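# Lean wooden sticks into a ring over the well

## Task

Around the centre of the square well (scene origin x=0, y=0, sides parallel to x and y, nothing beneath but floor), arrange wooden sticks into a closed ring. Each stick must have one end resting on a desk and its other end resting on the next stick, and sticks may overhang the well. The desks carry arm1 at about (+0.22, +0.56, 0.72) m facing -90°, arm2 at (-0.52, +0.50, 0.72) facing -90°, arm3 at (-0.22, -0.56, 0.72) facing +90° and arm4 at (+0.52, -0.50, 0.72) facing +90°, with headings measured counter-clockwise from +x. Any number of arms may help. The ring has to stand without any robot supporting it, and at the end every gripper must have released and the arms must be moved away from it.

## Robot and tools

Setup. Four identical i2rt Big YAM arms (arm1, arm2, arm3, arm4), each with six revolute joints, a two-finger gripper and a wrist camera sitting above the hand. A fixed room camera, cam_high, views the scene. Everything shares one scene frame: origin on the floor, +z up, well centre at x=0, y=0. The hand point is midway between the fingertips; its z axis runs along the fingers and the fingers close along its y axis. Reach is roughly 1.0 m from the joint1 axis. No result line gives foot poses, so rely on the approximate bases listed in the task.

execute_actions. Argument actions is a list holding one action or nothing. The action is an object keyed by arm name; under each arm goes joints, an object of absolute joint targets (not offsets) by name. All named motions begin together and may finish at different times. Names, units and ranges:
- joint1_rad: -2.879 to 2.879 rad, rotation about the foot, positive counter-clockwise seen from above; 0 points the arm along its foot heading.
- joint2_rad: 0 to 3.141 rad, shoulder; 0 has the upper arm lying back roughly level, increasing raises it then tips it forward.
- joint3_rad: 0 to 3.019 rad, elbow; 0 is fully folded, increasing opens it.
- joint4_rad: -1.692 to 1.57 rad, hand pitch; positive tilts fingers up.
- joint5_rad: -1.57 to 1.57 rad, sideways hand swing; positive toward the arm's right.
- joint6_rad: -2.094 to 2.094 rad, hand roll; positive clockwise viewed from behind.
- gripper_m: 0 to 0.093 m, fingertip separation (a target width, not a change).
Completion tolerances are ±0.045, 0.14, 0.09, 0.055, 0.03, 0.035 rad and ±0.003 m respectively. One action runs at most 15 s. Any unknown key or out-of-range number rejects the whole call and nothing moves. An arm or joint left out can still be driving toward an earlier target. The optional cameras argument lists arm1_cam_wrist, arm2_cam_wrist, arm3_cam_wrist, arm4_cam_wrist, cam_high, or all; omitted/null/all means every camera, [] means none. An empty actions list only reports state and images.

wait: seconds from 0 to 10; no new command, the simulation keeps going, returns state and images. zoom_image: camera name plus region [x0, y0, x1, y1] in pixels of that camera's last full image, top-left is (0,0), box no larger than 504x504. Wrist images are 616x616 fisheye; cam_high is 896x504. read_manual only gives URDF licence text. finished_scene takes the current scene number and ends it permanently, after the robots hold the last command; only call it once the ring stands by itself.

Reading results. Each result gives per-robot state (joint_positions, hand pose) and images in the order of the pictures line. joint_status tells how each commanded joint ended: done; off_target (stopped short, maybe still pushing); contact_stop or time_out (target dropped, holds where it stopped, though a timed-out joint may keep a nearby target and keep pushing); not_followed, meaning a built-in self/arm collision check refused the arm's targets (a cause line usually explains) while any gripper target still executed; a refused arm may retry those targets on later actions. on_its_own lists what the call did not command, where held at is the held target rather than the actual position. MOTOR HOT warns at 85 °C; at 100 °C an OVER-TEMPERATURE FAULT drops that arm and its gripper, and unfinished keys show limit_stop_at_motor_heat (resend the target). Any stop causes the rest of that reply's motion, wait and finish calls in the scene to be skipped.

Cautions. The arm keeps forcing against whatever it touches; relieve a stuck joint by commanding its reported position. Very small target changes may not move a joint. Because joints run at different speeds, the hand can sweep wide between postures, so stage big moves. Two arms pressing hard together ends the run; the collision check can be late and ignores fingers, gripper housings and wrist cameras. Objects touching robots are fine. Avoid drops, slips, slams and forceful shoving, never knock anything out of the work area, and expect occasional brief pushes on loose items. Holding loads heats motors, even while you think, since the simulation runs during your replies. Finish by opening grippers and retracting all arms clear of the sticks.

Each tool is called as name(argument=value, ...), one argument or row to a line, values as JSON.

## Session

execute_actions(
  actions=[],
)

Scene clock: 0.00 s.
arm1.joint_positions: joint1_rad=-0.423 joint2_rad=+0.639 joint3_rad=+1.404 joint4_rad=-1.267 joint5_rad=-0.013 joint6_rad=-0.337 gripper_m=+0.095
arm1.joint_status: not commanded
arm1.hand: x=+0.1205 y=+0.3310 z=+1.3408 quat_wxyz=(-0.211, -0.626, -0.590, +0.464) (m; scene frame)
arm2.joint_positions: joint1_rad=+0.259 joint2_rad=+0.559 joint3_rad=+1.338 joint4_rad=-1.239 joint5_rad=+0.015 joint6_rad=-0.117 gripper_m=+0.094
arm2.joint_status: not commanded
arm2.hand: x=-0.4668 y=+0.2753 z=+1.2767 quat_wxyz=(-0.395, -0.483, -0.701, +0.347) (m; scene frame)
arm3.joint_positions: joint1_rad=-0.353 joint2_rad=+0.514 joint3_rad=+1.350 joint4_rad=-1.510 joint5_rad=-0.104 joint6_rad=-0.221 gripper_m=+0.094
arm3.joint_status: not commanded
arm3.hand: x=-0.1707 y=-0.3890 z=+1.3159 quat_wxyz=(-0.353, +0.613, -0.661, -0.251) (m; scene frame)
arm4.joint_positions: joint1_rad=+0.309 joint2_rad=+0.438 joint3_rad=+1.381 joint4_rad=-1.394 joint5_rad=+0.141 joint6_rad=-0.128 gripper_m=+0.094
arm4.joint_status: not commanded
arm4.hand: x=+0.4969 y=-0.3534 z=+1.2815 quat_wxyz=(-0.388, +0.691, -0.483, -0.371) (m; scene frame)
pictures: arm1_cam_wrist, arm2_cam_wrist, arm3_cam_wrist, arm4_cam_wrist, cam_high
Images, in order (width x height): arm1_cam_wrist 616x616, arm2_cam_wrist 616x616, arm3_cam_wrist 616x616, arm4_cam_wrist 616x616, cam_high 896x504.

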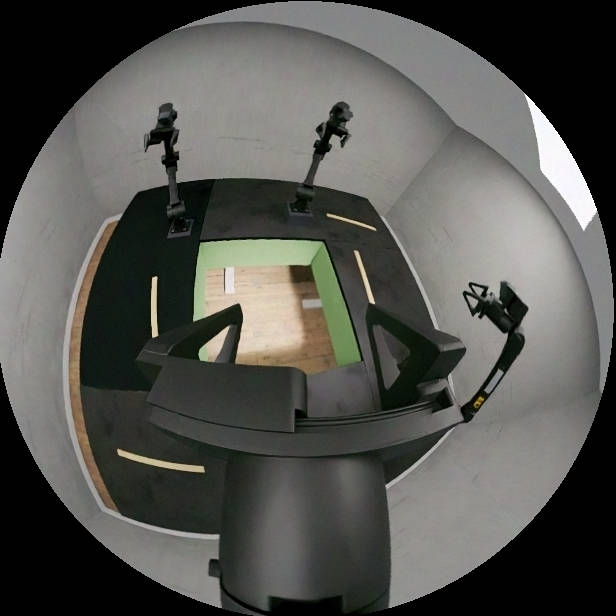

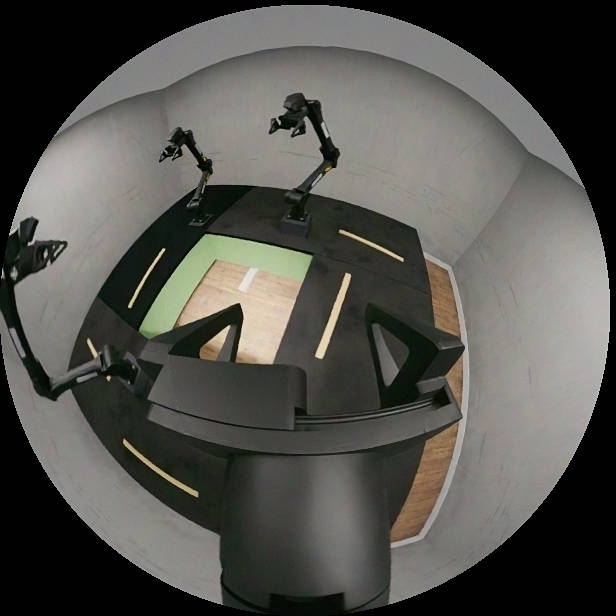

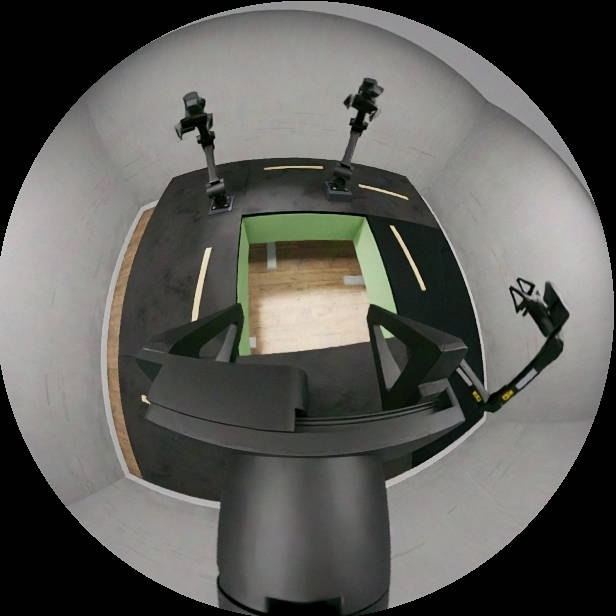

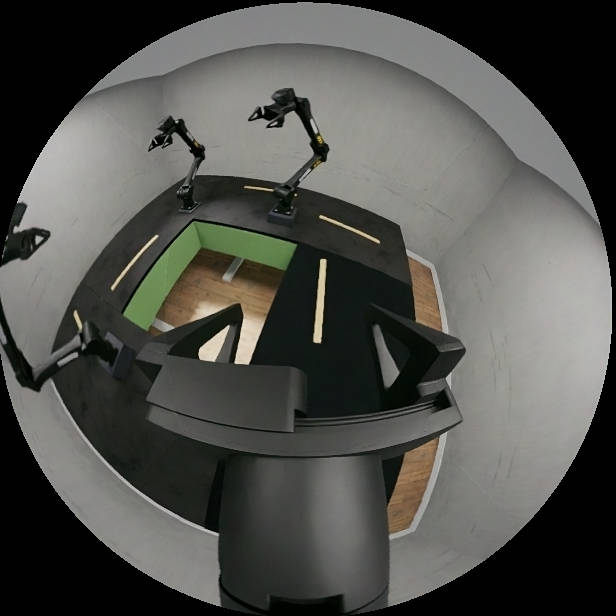

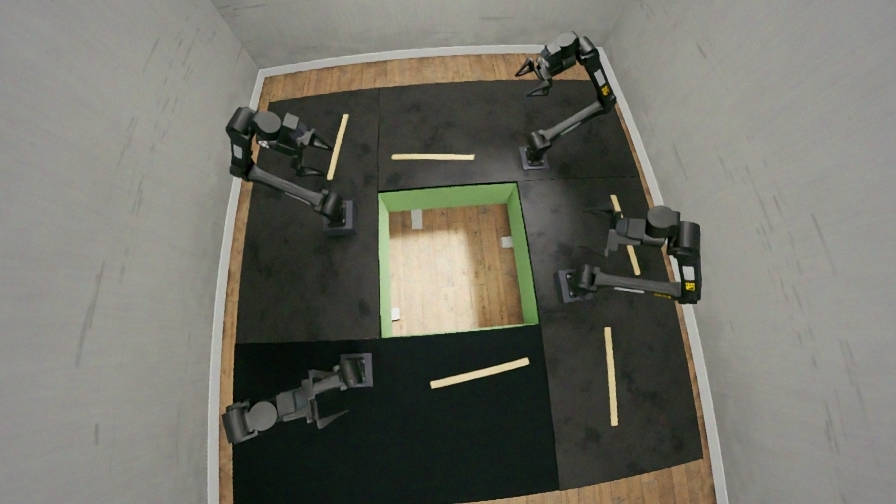

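Same geometry. Measure stick ends.

zoom_image(
  camera="cam_high",
  region=[310, 100, 530, 210],
)

zoom_image(
  camera="cam_high",
  region=[420, 310, 640, 440],
)

Region (310, 100, 530, 210) of cam_high's 896x504 image, scaled by 2.291, with more detail than that image has.

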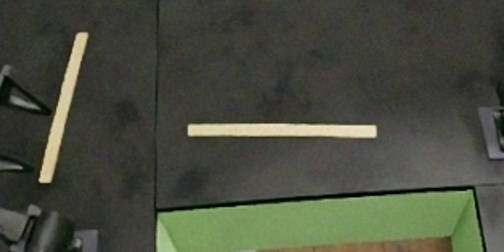

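Region (420, 310, 640, 440) of cam_high's 896x504 image, scaled by 2.291, with more detail than that image has; it fills the top 298 rows of this view, and the rest is white.

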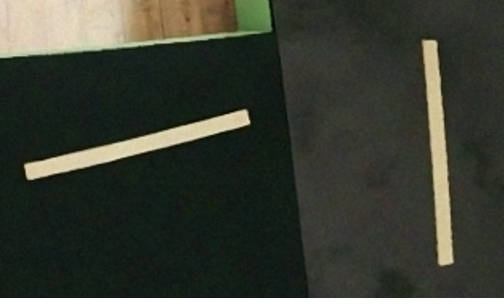

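execute_actions(
  actions=[
    {"arm1":{"joints":{"joint1_rad":1.89,"joint2_rad":1.673,"joint3_rad":0.913,"joint4_rad":-0.80,"joint5_rad":0,"joint6_rad":0.44,"gripper_m":0.07}},"arm2":{"joints":{"joint1_rad":-0.065,"joint2_rad":0.8,"joint3_rad":1.282,"joint4_rad":-1.03,"joint5_rad":0,"joint6_rad":0.01,"gripper_m":0.07}},"arm3":{"joints":{"joint1_rad":1.725,"joint2_rad":1.792,"joint3_rad":0.972,"joint4_rad":-0.74,"joint5_rad":0,"joint6_rad":0.31,"gripper_m":0.07}},"arm4":{"joints":{"joint1_rad":-0.10,"joint2_rad":0.8,"joint3_rad":1.32,"joint4_rad":-1.065,"joint5_rad":0,"joint6_rad":-0.236,"gripper_m":0.07}}},
  ],
  cameras=[],
)

execute_actions(
  actions=[
    {"arm2":{"joints":{"joint2_rad":1.812}},"arm4":{"joints":{"joint2_rad":1.81}}},
  ],
)

Scene clock: 69.07 s.
arm1.joint_positions: joint1_rad=+1.893 joint2_rad=+1.673 joint3_rad=+0.918 joint4_rad=-0.806 joint5_rad=+0.000 joint6_rad=+0.429 gripper_m=+0.070
arm1.joint_status: all done
arm1.hand: x=+0.6019 y=+0.6966 z=+0.7759 quat_wxyz=(-0.005, -0.044, -0.999, -0.001) (m; scene frame)
arm2.joint_positions: joint1_rad=-0.058 joint2_rad=+0.807 joint3_rad=+1.276 joint4_rad=-1.047 joint5_rad=+0.001 joint6_rad=+0.001 gripper_m=+0.070
arm2.joint_status: all done
arm2.hand: x=-0.5435 y=+0.1428 z=+1.2170 quat_wxyz=(-0.327, -0.642, -0.603, +0.343) (m; scene frame)
arm3.joint_positions: joint1_rad=+1.728 joint2_rad=+1.792 joint3_rad=+0.982 joint4_rad=-0.744 joint5_rad=+0.000 joint6_rad=+0.295 gripper_m=+0.070
arm3.joint_status: all done
arm3.hand: x=-0.6500 y=-0.6324 z=+0.7774 quat_wxyz=(+0.005, +0.998, -0.064, -0.012) (m; scene frame)
arm4.joint_positions: joint1_rad=-0.091 joint2_rad=+0.792 joint3_rad=+1.315 joint4_rad=-1.088 joint5_rad=+0.002 joint6_rad=-0.226 gripper_m=+0.070
arm4.joint_status: all done
arm4.hand: x=+0.5512 y=-0.1632 z=+1.2344 quat_wxyz=(-0.394, +0.658, -0.575, -0.285) (m; scene frame)
pictures: none
No camera images: the call's "cameras" was empty. Leave "cameras" out to get every camera's image.

Scene clock: 70.67 s.
arm1.joint_positions: joint1_rad=+1.893 joint2_rad=+1.673 joint3_rad=+0.918 joint4_rad=-0.806 joint5_rad=+0.000 joint6_rad=+0.429 gripper_m=+0.070
arm1.joint_status: not commanded
arm1.hand: x=+0.6019 y=+0.6966 z=+0.7759 quat_wxyz=(-0.005, -0.044, -0.999, -0.001) (m; scene frame)
arm2.joint_positions: joint1_rad=-0.058 joint2_rad=+1.797 joint3_rad=+1.276 joint4_rad=-1.038 joint5_rad=+0.001 joint6_rad=+0.001 gripper_m=+0.070
arm2.joint_status: all done
arm2.hand: x=-0.5498 y=-0.0063 z=+0.7751 quat_wxyz=(-0.004, -0.727, -0.686, +0.001) (m; scene frame)
arm3.joint_positions: joint1_rad=+1.728 joint2_rad=+1.792 joint3_rad=+0.982 joint4_rad=-0.744 joint5_rad=+0.000 joint6_rad=+0.295 gripper_m=+0.070
arm3.joint_status: not commanded
arm3.hand: x=-0.6500 y=-0.6324 z=+0.7774 quat_wxyz=(+0.005, +0.998, -0.064, -0.012) (m; scene frame)
arm4.joint_positions: joint1_rad=-0.091 joint2_rad=+1.818 joint3_rad=+1.315 joint4_rad=-1.075 joint5_rad=+0.002 joint6_rad=-0.226 gripper_m=+0.070
arm4.joint_status: all done
arm4.hand: x=+0.5666 y=+0.0103 z=+0.7805 quat_wxyz=(-0.001, +0.754, -0.657, +0.000) (m; scene frame)
pictures: arm1_cam_wrist, arm2_cam_wrist, arm3_cam_wrist, arm4_cam_wrist, cam_high
Images, in order (width x height): arm1_cam_wrist 616x616, arm2_cam_wrist 616x616, arm3_cam_wrist 616x616, arm4_cam_wrist 616x616, cam_high 896x504.

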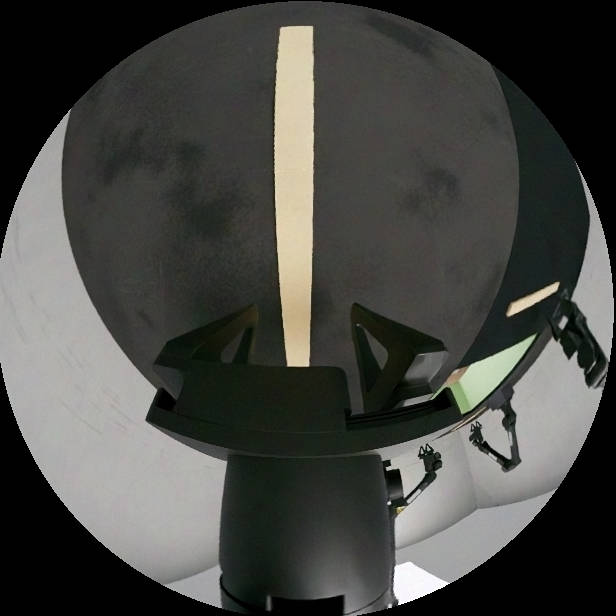

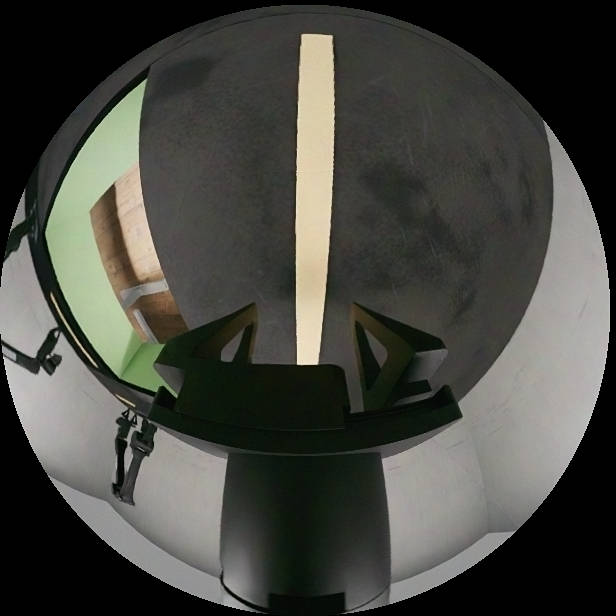

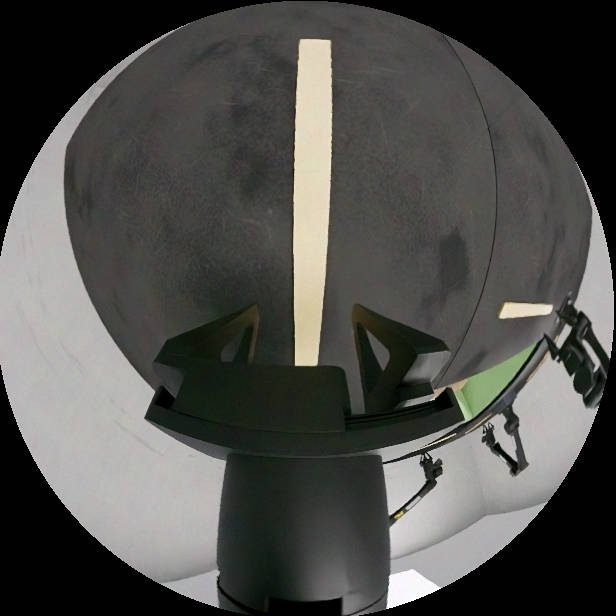

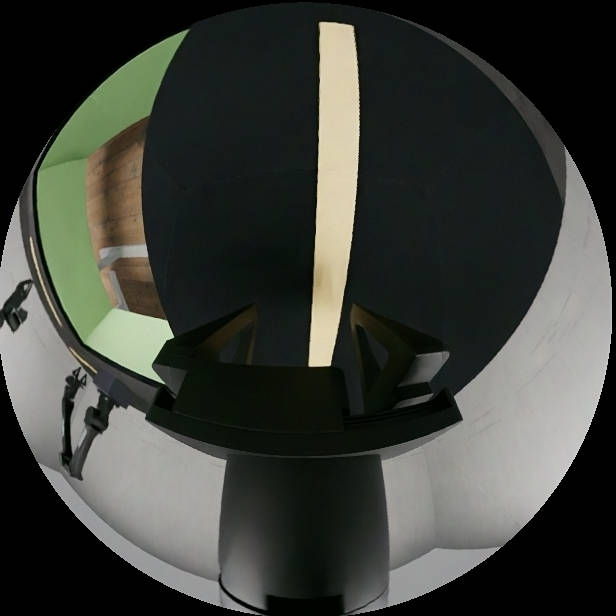

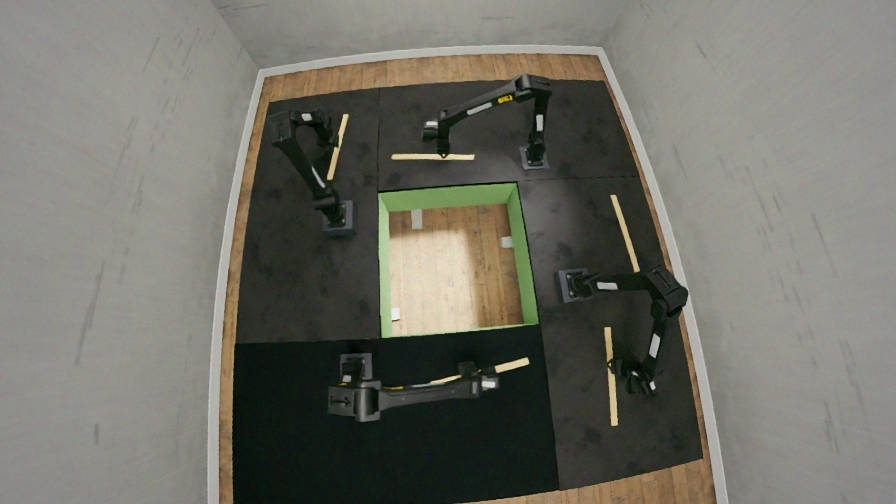

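execute_actions(
  actions=[
    {"arm1":{"joints":{"joint1_rad":1.922,"joint2_rad":1.764,"joint3_rad":0.885,"joint4_rad":-0.68,"joint6_rad":0.46}},"arm2":{"joints":{"joint1_rad":-0.08,"joint2_rad":1.874,"joint3_rad":1.227,"joint4_rad":-0.918}},"arm3":{"joints":{"joint2_rad":1.891,"joint3_rad":0.947,"joint4_rad":-0.62,"joint6_rad":0.33}},"arm4":{"joints":{"joint1_rad":-0.142,"joint2_rad":1.866,"joint3_rad":1.273,"joint4_rad":-0.955,"joint6_rad":-0.26}}},
  ],
  cameras=["arm1_cam_wrist","arm2_cam_wrist","arm3_cam_wrist","arm4_cam_wrist"],
)

Scene clock: 96.03 s.
arm1.joint_positions: joint1_rad=+1.914 joint2_rad=+1.766 joint3_rad=+0.890 joint4_rad=-0.694 joint5_rad=+0.000 joint6_rad=+0.449 gripper_m=+0.070
arm1.joint_status: all done
arm1.hand: x=+0.5976 y=+0.7039 z=+0.7329 quat_wxyz=(-0.001, -0.043, -0.999, +0.001) (m; scene frame)
arm2.joint_positions: joint1_rad=-0.070 joint2_rad=+1.857 joint3_rad=+1.232 joint4_rad=-0.930 joint5_rad=+0.001 joint6_rad=+0.001 gripper_m=+0.070
arm2.joint_status: all done
arm2.hand: x=-0.5556 y=-0.0064 z=+0.7322 quat_wxyz=(-0.005, -0.732, -0.682, +0.003) (m; scene frame)
arm3.joint_positions: joint1_rad=+1.728 joint2_rad=+1.889 joint3_rad=+0.952 joint4_rad=-0.631 joint5_rad=+0.000 joint6_rad=+0.316 gripper_m=+0.070
arm3.joint_status: all done
arm3.hand: x=-0.6435 y=-0.6315 z=+0.7300 quat_wxyz=(+0.003, +0.997, -0.075, -0.005) (m; scene frame)
arm4.joint_positions: joint1_rad=-0.137 joint2_rad=+1.860 joint3_rad=+1.283 joint4_rad=-0.970 joint5_rad=+0.002 joint6_rad=-0.250 gripper_m=+0.070
arm4.joint_status: all done
arm4.hand: x=+0.5911 y=+0.0156 z=+0.7492 quat_wxyz=(-0.014, +0.746, -0.666, -0.009) (m; scene frame)
pictures: arm1_cam_wrist, arm2_cam_wrist, arm3_cam_wrist, arm4_cam_wrist
Images, in order (width x height): arm1_cam_wrist 616x616, arm2_cam_wrist 616x616, arm3_cam_wrist 616x616, arm4_cam_wrist 616x616.

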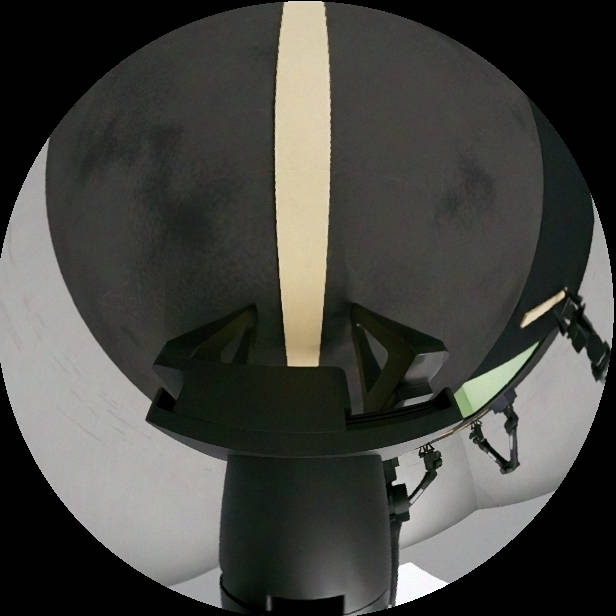

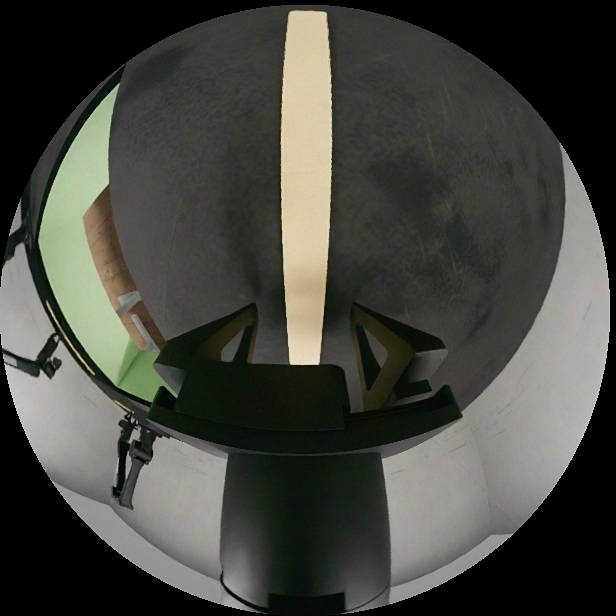

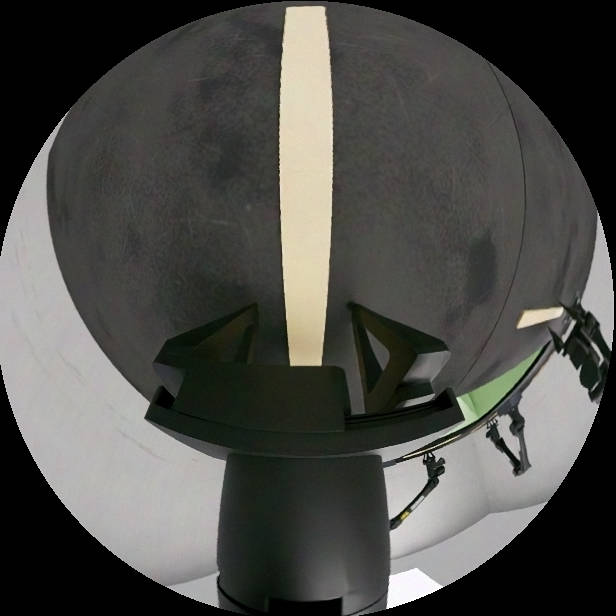

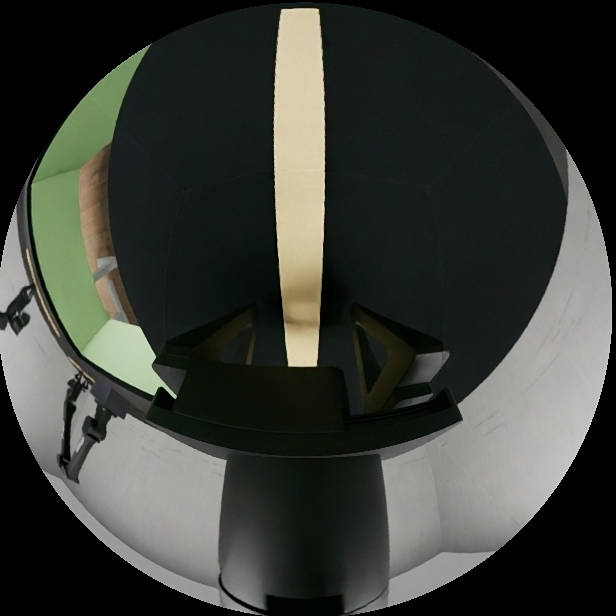

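execute_actions(
  actions=[
    {"arm1":{"joints":{"joint2_rad":1.788,"gripper_m":0.045}},"arm2":{"joints":{"joint2_rad":1.897,"gripper_m":0.045}},"arm3":{"joints":{"joint2_rad":1.912,"gripper_m":0.045}},"arm4":{"joints":{"joint2_rad":1.893,"gripper_m":0.045}}},
  ],
  cameras=[],
)

Scene clock: 105.07 s.
arm1.joint_positions: joint1_rad=+1.914 joint2_rad=+1.775 joint3_rad=+0.890 joint4_rad=-0.694 joint5_rad=+0.000 joint6_rad=+0.450 gripper_m=+0.045
arm1.joint_status: all done
arm1.hand: x=+0.5962 y=+0.7033 z=+0.7297 quat_wxyz=(+0.003, -0.043, -0.999, +0.002) (m; scene frame)
arm2.joint_positions: joint1_rad=-0.070 joint2_rad=+1.865 joint3_rad=+1.232 joint4_rad=-0.930 joint5_rad=+0.001 joint6_rad=+0.002 gripper_m=+0.045
arm2.joint_status: all done
arm2.hand: x=-0.5555 y=-0.0054 z=+0.7284 quat_wxyz=(-0.002, -0.732, -0.682, +0.000) (m; scene frame)
arm3.joint_positions: joint1_rad=+1.728 joint2_rad=+1.891 joint3_rad=+0.952 joint4_rad=-0.631 joint5_rad=+0.000 joint6_rad=+0.316 gripper_m=+0.045
arm3.joint_status: all done
arm3.hand: x=-0.6431 y=-0.6314 z=+0.7292 quat_wxyz=(+0.003, +0.997, -0.075, -0.004) (m; scene frame)
arm4.joint_positions: joint1_rad=-0.137 joint2_rad=+1.879 joint3_rad=+1.283 joint4_rad=-0.970 joint5_rad=+0.002 joint6_rad=-0.250 gripper_m=+0.045
arm4.joint_status: all done
arm4.hand: x=+0.5909 y=+0.0136 z=+0.7401 quat_wxyz=(-0.006, +0.746, -0.665, -0.004) (m; scene frame)
pictures: none
No camera images: the call's "cameras" was empty. Leave "cameras" out to get every camera's image.

execute_actions(
  actions=[
    {"arm2":{"joints":{"joint2_rad":1.912}},"arm3":{"joints":{"joint2_rad":1.924}},"arm4":{"joints":{"joint2_rad":1.904}}},
  ],
  cameras=[],
)

Scene clock: 119.00 s.
arm1.joint_positions: joint1_rad=+1.914 joint2_rad=+1.775 joint3_rad=+0.890 joint4_rad=-0.694 joint5_rad=+0.000 joint6_rad=+0.450 gripper_m=+0.045
arm1.joint_status: not commanded
arm1.hand: x=+0.5962 y=+0.7033 z=+0.7297 quat_wxyz=(+0.003, -0.043, -0.999, +0.002) (m; scene frame)
arm2.joint_positions: joint1_rad=-0.070 joint2_rad=+1.878 joint3_rad=+1.232 joint4_rad=-0.928 joint5_rad=+0.001 joint6_rad=+0.002 gripper_m=+0.045
arm2.joint_status: all done
arm2.hand: x=-0.5554 y=-0.0041 z=+0.7221 quat_wxyz=(+0.001, -0.732, -0.682, -0.004) (m; scene frame)
arm3.joint_positions: joint1_rad=+1.728 joint2_rad=+1.900 joint3_rad=+0.952 joint4_rad=-0.629 joint5_rad=+0.000 joint6_rad=+0.316 gripper_m=+0.045
arm3.joint_status: all done
arm3.hand: x=-0.6416 y=-0.6312 z=+0.7255 quat_wxyz=(+0.002, +0.997, -0.075, -0.001) (m; scene frame)
arm4.joint_positions: joint1_rad=-0.137 joint2_rad=+1.884 joint3_rad=+1.283 joint4_rad=-0.969 joint5_rad=+0.002 joint6_rad=-0.251 gripper_m=+0.045
arm4.joint_status: all done
arm4.hand: x=+0.5908 y=+0.0132 z=+0.7374 quat_wxyz=(-0.004, +0.747, -0.665, -0.002) (m; scene frame)
pictures: none
No camera images: the call's "cameras" was empty. Leave "cameras" out to get every camera's image.

execute_actions(
  actions=[
    {"arm1":{"joints":{"gripper_m":0.02}},"arm2":{"joints":{"joint2_rad":1.895,"gripper_m":0.02}},"arm3":{"joints":{"joint2_rad":1.91,"gripper_m":0.02}},"arm4":{"joints":{"gripper_m":0.02}}},
  ],
)

Scene clock: 125.17 s.
arm1.joint_positions: joint1_rad=+1.914 joint2_rad=+1.775 joint3_rad=+0.890 joint4_rad=-0.693 joint5_rad=+0.000 joint6_rad=+0.450 gripper_m=+0.027
arm1.joint_status: gripper_m off_target (ended at +0.027, target +0.020)
arm1.hand: x=+0.5963 y=+0.7033 z=+0.7297 quat_wxyz=(+0.003, -0.044, -0.999, +0.002) (m; scene frame)
arm2.joint_positions: joint1_rad=-0.070 joint2_rad=+1.878 joint3_rad=+1.232 joint4_rad=-0.928 joint5_rad=+0.001 joint6_rad=+0.002 gripper_m=+0.027
arm2.joint_status: gripper_m off_target (ended at +0.027, target +0.020); the others done
arm2.hand: x=-0.5554 y=-0.0041 z=+0.7221 quat_wxyz=(+0.001, -0.732, -0.682, -0.004) (m; scene frame)
arm3.joint_positions: joint1_rad=+1.728 joint2_rad=+1.900 joint3_rad=+0.952 joint4_rad=-0.629 joint5_rad=+0.001 joint6_rad=+0.316 gripper_m=+0.027
arm3.joint_status: gripper_m off_target (ended at +0.027, target +0.020); the others done
arm3.hand: x=-0.6417 y=-0.6310 z=+0.7255 quat_wxyz=(+0.001, +0.997, -0.075, -0.001) (m; scene frame)
arm4.joint_positions: joint1_rad=-0.137 joint2_rad=+1.884 joint3_rad=+1.283 joint4_rad=-0.968 joint5_rad=+0.001 joint6_rad=-0.251 gripper_m=+0.027
arm4.joint_status: gripper_m off_target (ended at +0.027, target +0.020)
arm4.hand: x=+0.5907 y=+0.0133 z=+0.7372 quat_wxyz=(-0.004, +0.747, -0.665, -0.003) (m; scene frame)
pictures: arm1_cam_wrist, arm2_cam_wrist, arm3_cam_wrist, arm4_cam_wrist, cam_high
Images, in order (width x height): arm1_cam_wrist 616x616, arm2_cam_wrist 616x616, arm3_cam_wrist 616x616, arm4_cam_wrist 616x616, cam_high 896x504.

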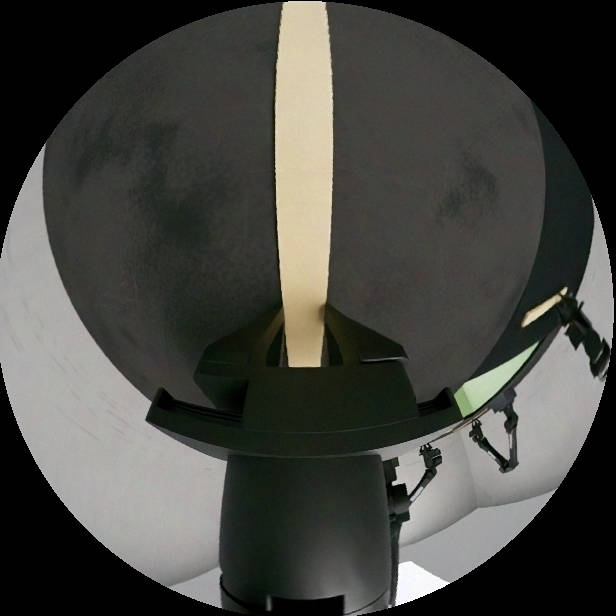

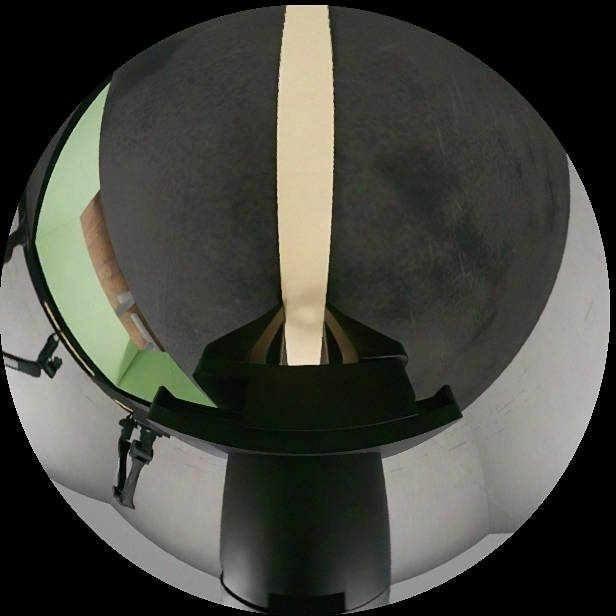

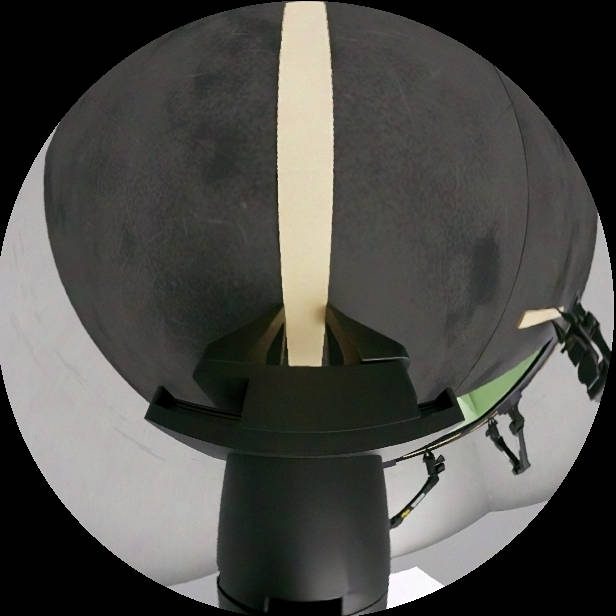

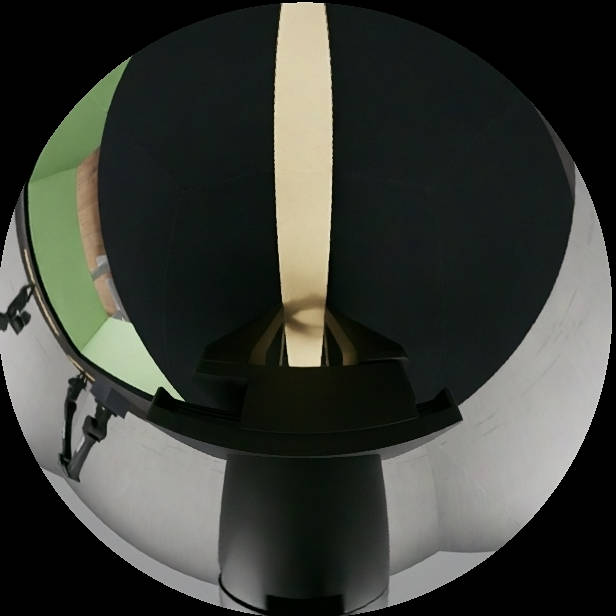

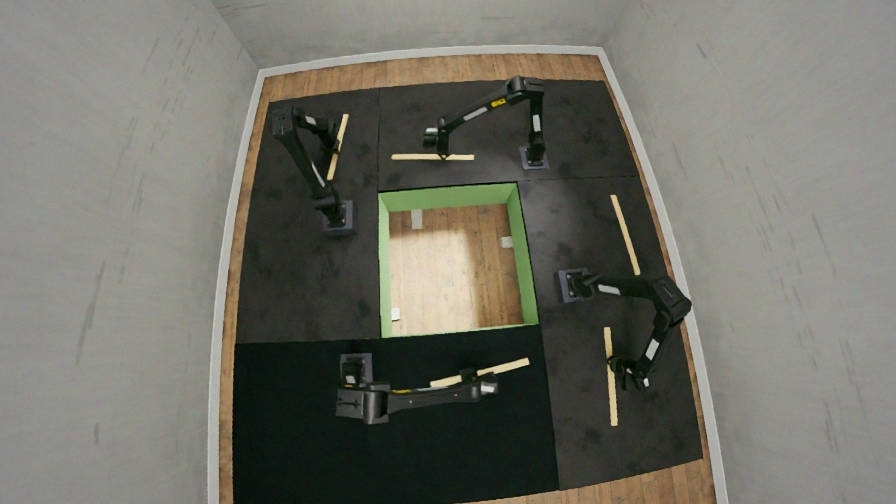

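execute_actions(
  actions=[
    {"arm1":{"joints":{"joint2_rad":1.45,"joint6_rad":-1.5}},"arm3":{"joints":{"joint2_rad":1.58,"joint6_rad":-1.5}}},
  ],
  cameras=["cam_high"],
)

Scene clock: 138.13 s.
arm1.joint_positions: joint1_rad=+1.914 joint2_rad=+1.442 joint3_rad=+0.883 joint4_rad=-0.693 joint5_rad=+0.000 joint6_rad=-1.490 gripper_m=+0.027
arm1.joint_status: all done
arm1.hand: x=+0.6300 y=+0.7164 z=+0.8621 quat_wxyz=(-0.134, +0.789, -0.593, +0.086) (m; scene frame)
arm2.joint_positions: joint1_rad=-0.070 joint2_rad=+1.878 joint3_rad=+1.232 joint4_rad=-0.928 joint5_rad=+0.001 joint6_rad=+0.002 gripper_m=+0.027
arm2.joint_status: not commanded
arm2.hand: x=-0.5554 y=-0.0041 z=+0.7221 quat_wxyz=(+0.001, -0.732, -0.682, -0.004) (m; scene frame)
arm3.joint_positions: joint1_rad=+1.728 joint2_rad=+1.569 joint3_rad=+0.946 joint4_rad=-0.629 joint5_rad=+0.001 joint6_rad=-1.486 gripper_m=+0.027
arm3.joint_status: all done
arm3.hand: x=-0.6865 y=-0.6381 z=+0.8681 quat_wxyz=(-0.099, +0.669, +0.725, -0.130) (m; scene frame)
arm4.joint_positions: joint1_rad=-0.137 joint2_rad=+1.884 joint3_rad=+1.283 joint4_rad=-0.968 joint5_rad=+0.001 joint6_rad=-0.251 gripper_m=+0.027
arm4.joint_status: not commanded
arm4.hand: x=+0.5907 y=+0.0133 z=+0.7372 quat_wxyz=(-0.004, +0.747, -0.665, -0.003) (m; scene frame)
pictures: cam_high
Images, in order (width x height): cam_high 896x504.

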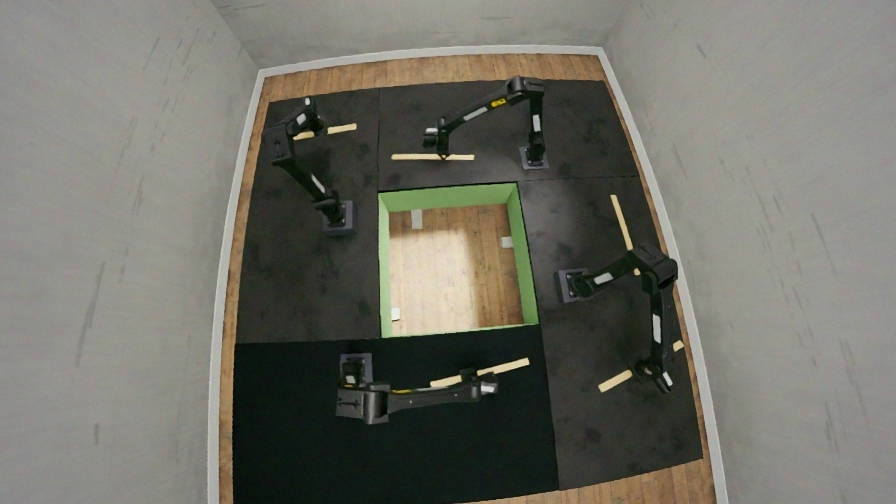

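execute_actions(
  actions=[
    {"arm1":{"joints":{"joint1_rad":-0.66,"joint2_rad":1.365,"joint3_rad":0.555,"joint4_rad":-0.521,"joint5_rad":-0.176}},"arm3":{"joints":{"joint1_rad":-0.64,"joint2_rad":1.462,"joint3_rad":0.522,"joint4_rad":-0.394,"joint5_rad":-0.178}}},
  ],
  cameras=["cam_high"],
)

Scene clock: 152.00 s.
arm1.joint_positions: joint1_rad=-0.657 joint2_rad=+1.364 joint3_rad=+0.557 joint4_rad=-0.531 joint5_rad=-0.174 joint6_rad=-1.491 gripper_m=+0.027
arm1.joint_status: all done
arm1.hand: x=+0.0437 y=+0.2764 z=+0.7865 quat_wxyz=(-0.052, -0.337, -0.930, +0.136) (m; scene frame)
arm2.joint_positions: joint1_rad=-0.070 joint2_rad=+1.878 joint3_rad=+1.232 joint4_rad=-0.928 joint5_rad=+0.001 joint6_rad=+0.002 gripper_m=+0.027
arm2.joint_status: not commanded
arm2.hand: x=-0.5554 y=-0.0041 z=+0.7221 quat_wxyz=(+0.001, -0.732, -0.682, -0.004) (m; scene frame)
arm3.joint_positions: joint1_rad=-0.635 joint2_rad=+1.459 joint3_rad=+0.528 joint4_rad=-0.401 joint5_rad=-0.176 joint6_rad=-1.487 gripper_m=+0.027
arm3.joint_status: all done
arm3.hand: x=-0.0463 y=-0.2731 z=+0.7797 quat_wxyz=(-0.134, +0.931, -0.334, -0.056) (m; scene frame)
arm4.joint_positions: joint1_rad=-0.137 joint2_rad=+1.884 joint3_rad=+1.283 joint4_rad=-0.968 joint5_rad=+0.001 joint6_rad=-0.251 gripper_m=+0.027
arm4.joint_status: not commanded
arm4.hand: x=+0.5907 y=+0.0133 z=+0.7372 quat_wxyz=(-0.004, +0.747, -0.665, -0.003) (m; scene frame)
pictures: cam_high
Images, in order (width x height): cam_high 896x504.

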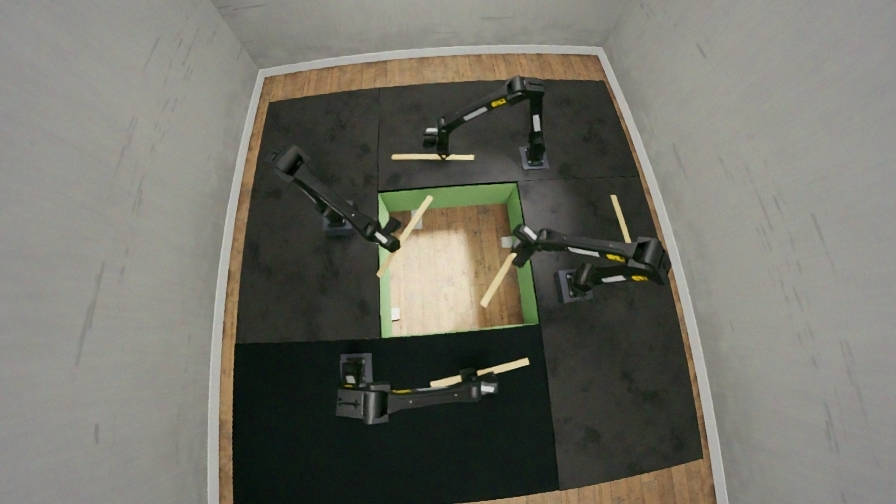

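execute_actions(
  actions=[
    {"arm1":{"joints":{"joint6_rad":-0.605}},"arm3":{"joints":{"joint6_rad":-0.588}},"arm2":{"joints":{"joint2_rad":1.75,"joint3_rad":1.385,"joint6_rad":-1.30}},"arm4":{"joints":{"joint2_rad":1.75,"joint3_rad":1.40,"joint6_rad":-1.30}}},
  ],
  cameras=["cam_high"],
)

Scene clock: 161.37 s.
arm1.joint_positions: joint1_rad=-0.657 joint2_rad=+1.364 joint3_rad=+0.557 joint4_rad=-0.531 joint5_rad=-0.174 joint6_rad=-0.616 gripper_m=+0.027
arm1.joint_status: all done
arm1.hand: x=+0.0437 y=+0.2764 z=+0.7865 quat_wxyz=(-0.105, -0.700, -0.699, +0.101) (m; scene frame)
arm2.joint_positions: joint1_rad=-0.070 joint2_rad=+1.736 joint3_rad=+1.356 joint4_rad=-0.926 joint5_rad=+0.001 joint6_rad=-1.292 gripper_m=+0.027
arm2.joint_status: all done
arm2.hand: x=-0.5605 y=-0.0695 z=+0.8409 quat_wxyz=(-0.016, -0.172, -0.976, +0.129) (m; scene frame)
arm3.joint_positions: joint1_rad=-0.635 joint2_rad=+1.459 joint3_rad=+0.528 joint4_rad=-0.401 joint5_rad=-0.176 joint6_rad=-0.603 gripper_m=+0.027
arm3.joint_status: all done
arm3.hand: x=-0.0463 y=-0.2731 z=+0.7797 quat_wxyz=(-0.097, +0.698, -0.701, -0.108) (m; scene frame)
arm4.joint_positions: joint1_rad=-0.137 joint2_rad=+1.738 joint3_rad=+1.362 joint4_rad=-0.967 joint5_rad=+0.001 joint6_rad=-1.290 gripper_m=+0.027
arm4.joint_status: all done
arm4.hand: x=+0.5966 y=+0.0562 z=+0.8426 quat_wxyz=(-0.118, +0.972, -0.205, -0.008) (m; scene frame)
pictures: cam_high
Images, in order (width x height): cam_high 896x504.

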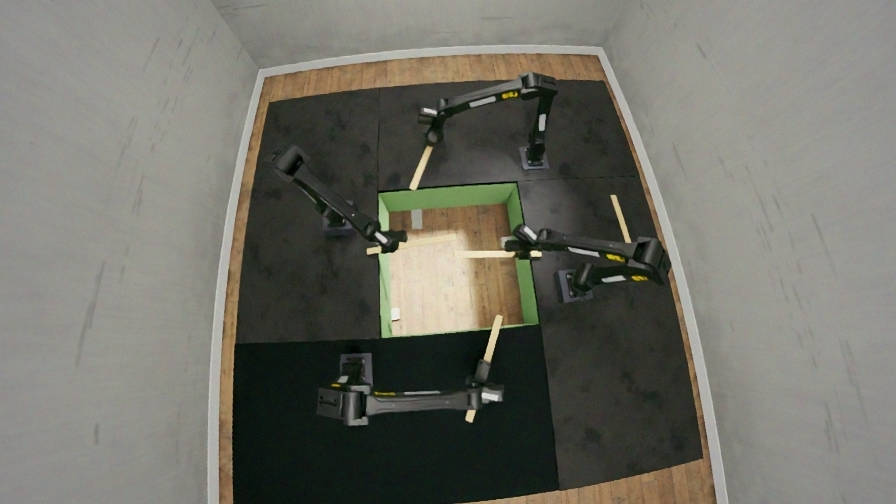

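execute_actions(
  actions=[
    {"arm2":{"joints":{"joint1_rad":0.47,"joint4_rad":-1.06,"joint5_rad":-0.268}},"arm4":{"joints":{"joint1_rad":0.472,"joint4_rad":-1.065,"joint5_rad":-0.268}}},
  ],
  cameras=["cam_high"],
)

Scene clock: 167.67 s.
arm1.joint_positions: joint1_rad=-0.657 joint2_rad=+1.364 joint3_rad=+0.557 joint4_rad=-0.531 joint5_rad=-0.174 joint6_rad=-0.616 gripper_m=+0.027
arm1.joint_status: not commanded
arm1.hand: x=+0.0437 y=+0.2764 z=+0.7865 quat_wxyz=(-0.105, -0.700, -0.699, +0.101) (m; scene frame)
arm2.joint_positions: joint1_rad=+0.477 joint2_rad=+1.736 joint3_rad=+1.356 joint4_rad=-1.050 joint5_rad=-0.269 joint6_rad=-1.293 gripper_m=+0.027
arm2.joint_status: all done
arm2.hand: x=-0.2322 y=+0.0413 z=+0.8431 quat_wxyz=(-0.153, +0.108, -0.982, +0.014) (m; scene frame)
arm3.joint_positions: joint1_rad=-0.635 joint2_rad=+1.459 joint3_rad=+0.528 joint4_rad=-0.401 joint5_rad=-0.176 joint6_rad=-0.603 gripper_m=+0.027
arm3.joint_status: not commanded
arm3.hand: x=-0.0463 y=-0.2731 z=+0.7797 quat_wxyz=(-0.097, +0.698, -0.701, -0.108) (m; scene frame)
arm4.joint_positions: joint1_rad=+0.483 joint2_rad=+1.740 joint3_rad=+1.362 joint4_rad=-1.053 joint5_rad=-0.268 joint6_rad=-1.292 gripper_m=+0.027
arm4.joint_status: all done
arm4.hand: x=+0.2278 y=-0.0436 z=+0.8426 quat_wxyz=(-0.019, +0.982, +0.112, -0.149) (m; scene frame)
pictures: cam_high
Images, in order (width x height): cam_high 896x504.

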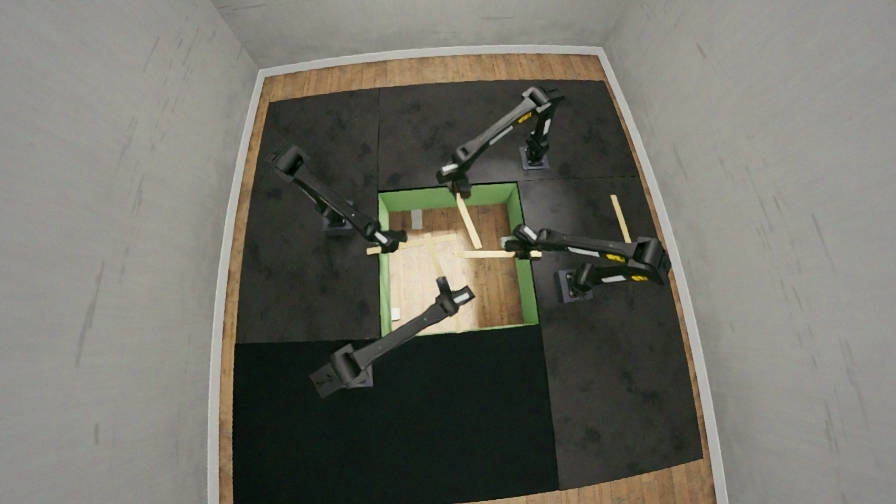

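execute_actions(
  actions=[
    {"arm2":{"joints":{"joint2_rad":1.81,"joint3_rad":1.283,"joint4_rad":-0.915,"joint6_rad":-1.09}},"arm4":{"joints":{"joint2_rad":1.786,"joint3_rad":1.305,"joint4_rad":-0.952,"joint6_rad":-1.037}}},
  ],
)

Scene clock: 182.03 s.
arm1.joint_positions: joint1_rad=-0.657 joint2_rad=+1.364 joint3_rad=+0.557 joint4_rad=-0.531 joint5_rad=-0.174 joint6_rad=-0.616 gripper_m=+0.027
arm1.joint_status: not commanded
arm1.hand: x=+0.0437 y=+0.2764 z=+0.7865 quat_wxyz=(-0.105, -0.700, -0.699, +0.101) (m; scene frame)
arm2.joint_positions: joint1_rad=+0.477 joint2_rad=+1.800 joint3_rad=+1.284 joint4_rad=-0.928 joint5_rad=-0.269 joint6_rad=-1.099 gripper_m=+0.027
arm2.joint_status: all done
arm2.hand: x=-0.2334 y=+0.0443 z=+0.7865 quat_wxyz=(-0.150, +0.011, -0.989, -0.008) (m; scene frame)
arm3.joint_positions: joint1_rad=-0.635 joint2_rad=+1.459 joint3_rad=+0.528 joint4_rad=-0.401 joint5_rad=-0.176 joint6_rad=-0.603 gripper_m=+0.027
arm3.joint_status: not commanded
arm3.hand: x=-0.0463 y=-0.2731 z=+0.7797 quat_wxyz=(-0.097, +0.698, -0.701, -0.108) (m; scene frame)
arm4.joint_positions: joint1_rad=+0.483 joint2_rad=+1.784 joint3_rad=+1.311 joint4_rad=-0.968 joint5_rad=-0.268 joint6_rad=-1.047 gripper_m=+0.027
arm4.joint_status: all done
arm4.hand: x=+0.2285 y=-0.0445 z=+0.8033 quat_wxyz=(+0.004, +0.989, -0.010, -0.148) (m; scene frame)
pictures: arm1_cam_wrist, arm2_cam_wrist, arm3_cam_wrist, arm4_cam_wrist, cam_high
Images, in order (width x height): arm1_cam_wrist 616x616, arm2_cam_wrist 616x616, arm3_cam_wrist 616x616, arm4_cam_wrist 616x616, cam_high 896x504.

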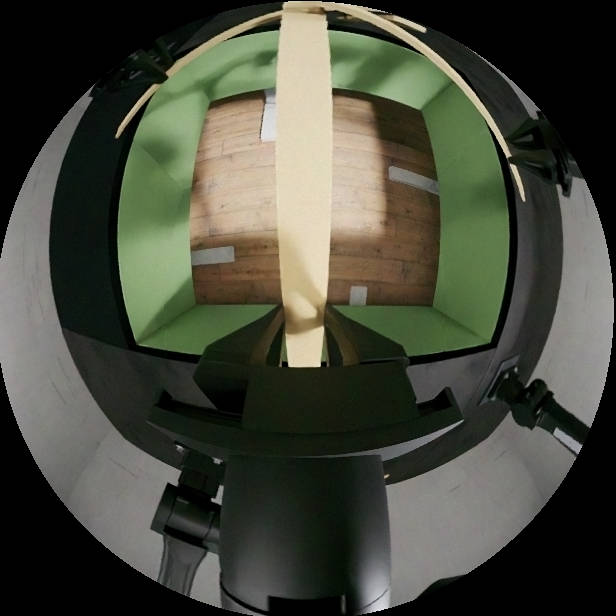

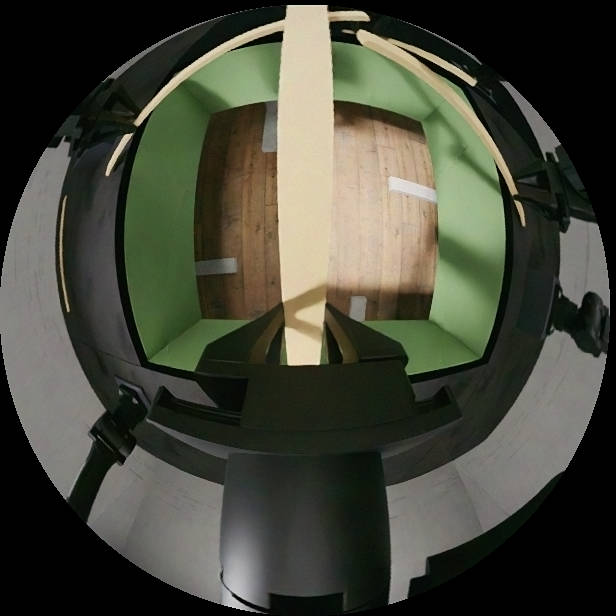

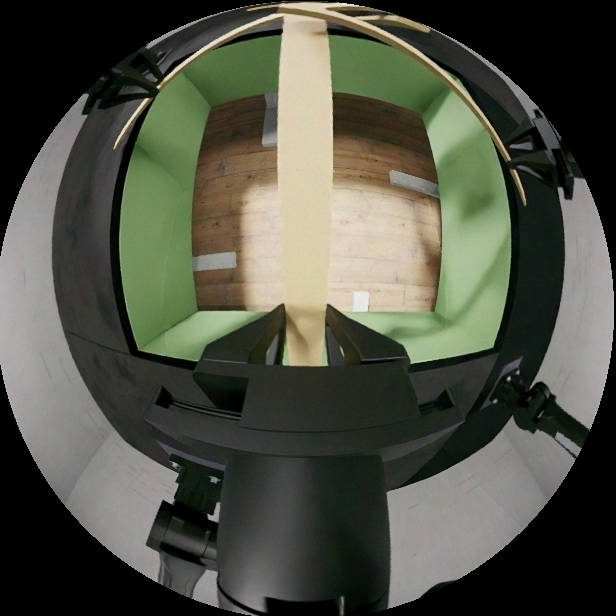

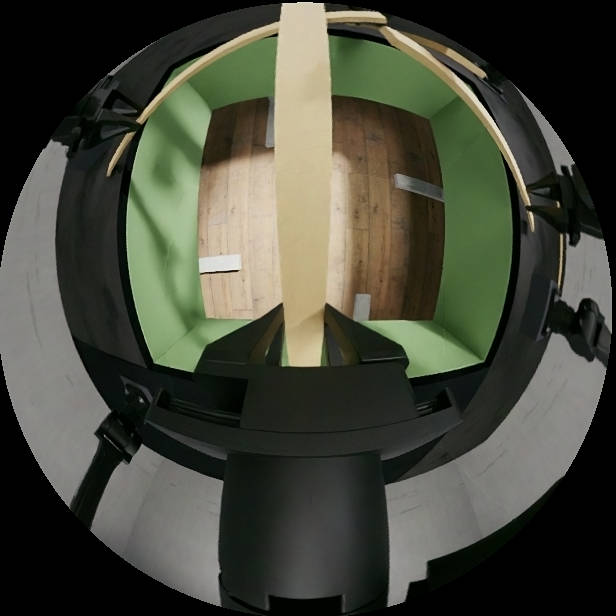

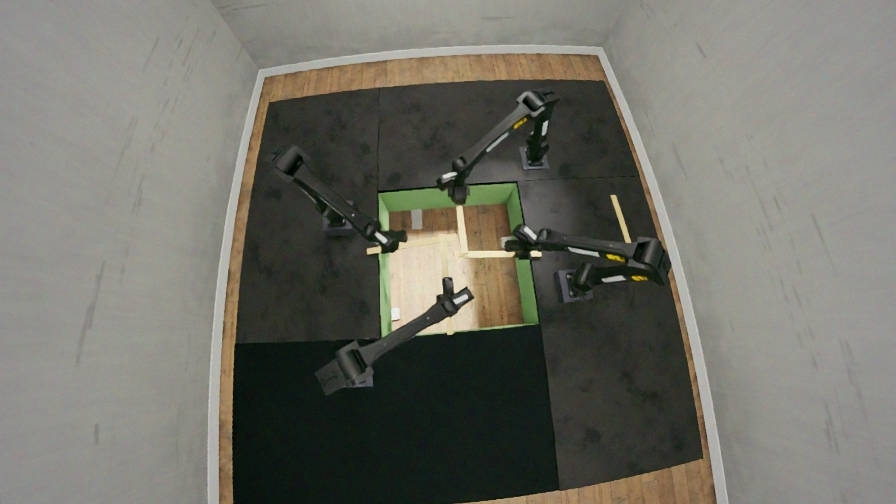

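zoom_image(
  camera="arm1_cam_wrist",
  region=[220, 0, 460, 80],
)

zoom_image(
  camera="arm2_cam_wrist",
  region=[220, 0, 460, 80],
)

zoom_image(
  camera="arm3_cam_wrist",
  region=[220, 0, 460, 80],
)

zoom_image(
  camera="arm4_cam_wrist",
  region=[220, 0, 460, 80],
)

zoom_image(
  camera="cam_high",
  region=[360, 170, 560, 350],
)

Region (220, 0, 460, 80) of arm1_cam_wrist's 616x616 image, scaled by 2.100, with more detail than that image has.

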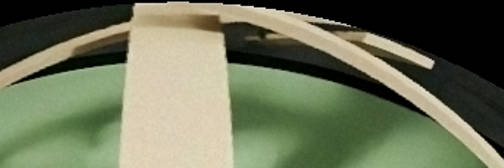

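Region (220, 0, 460, 80) of arm2_cam_wrist's 616x616 image, scaled by 2.100, with more detail than that image has.

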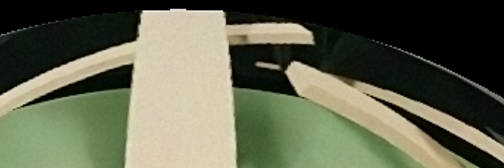

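Region (220, 0, 460, 80) of arm3_cam_wrist's 616x616 image, scaled by 2.100, with more detail than that image has.

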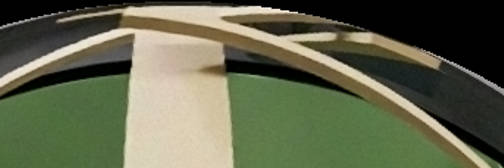

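Region (220, 0, 460, 80) of arm4_cam_wrist's 616x616 image, scaled by 2.100, with more detail than that image has.

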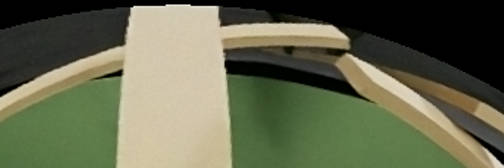

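Region (360, 170, 560, 350) of cam_high's 896x504 image, scaled by 2.520, with more detail than that image has; it fills the top 454 rows of this view, and the rest is white.

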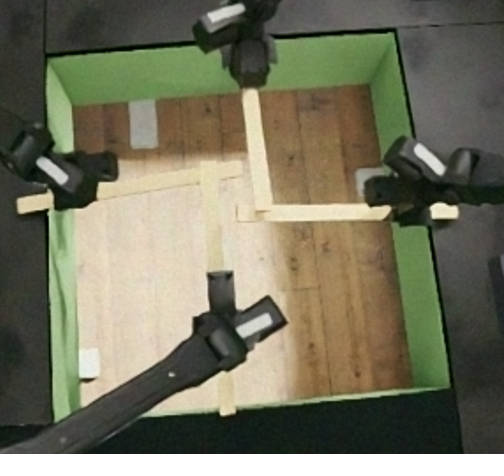

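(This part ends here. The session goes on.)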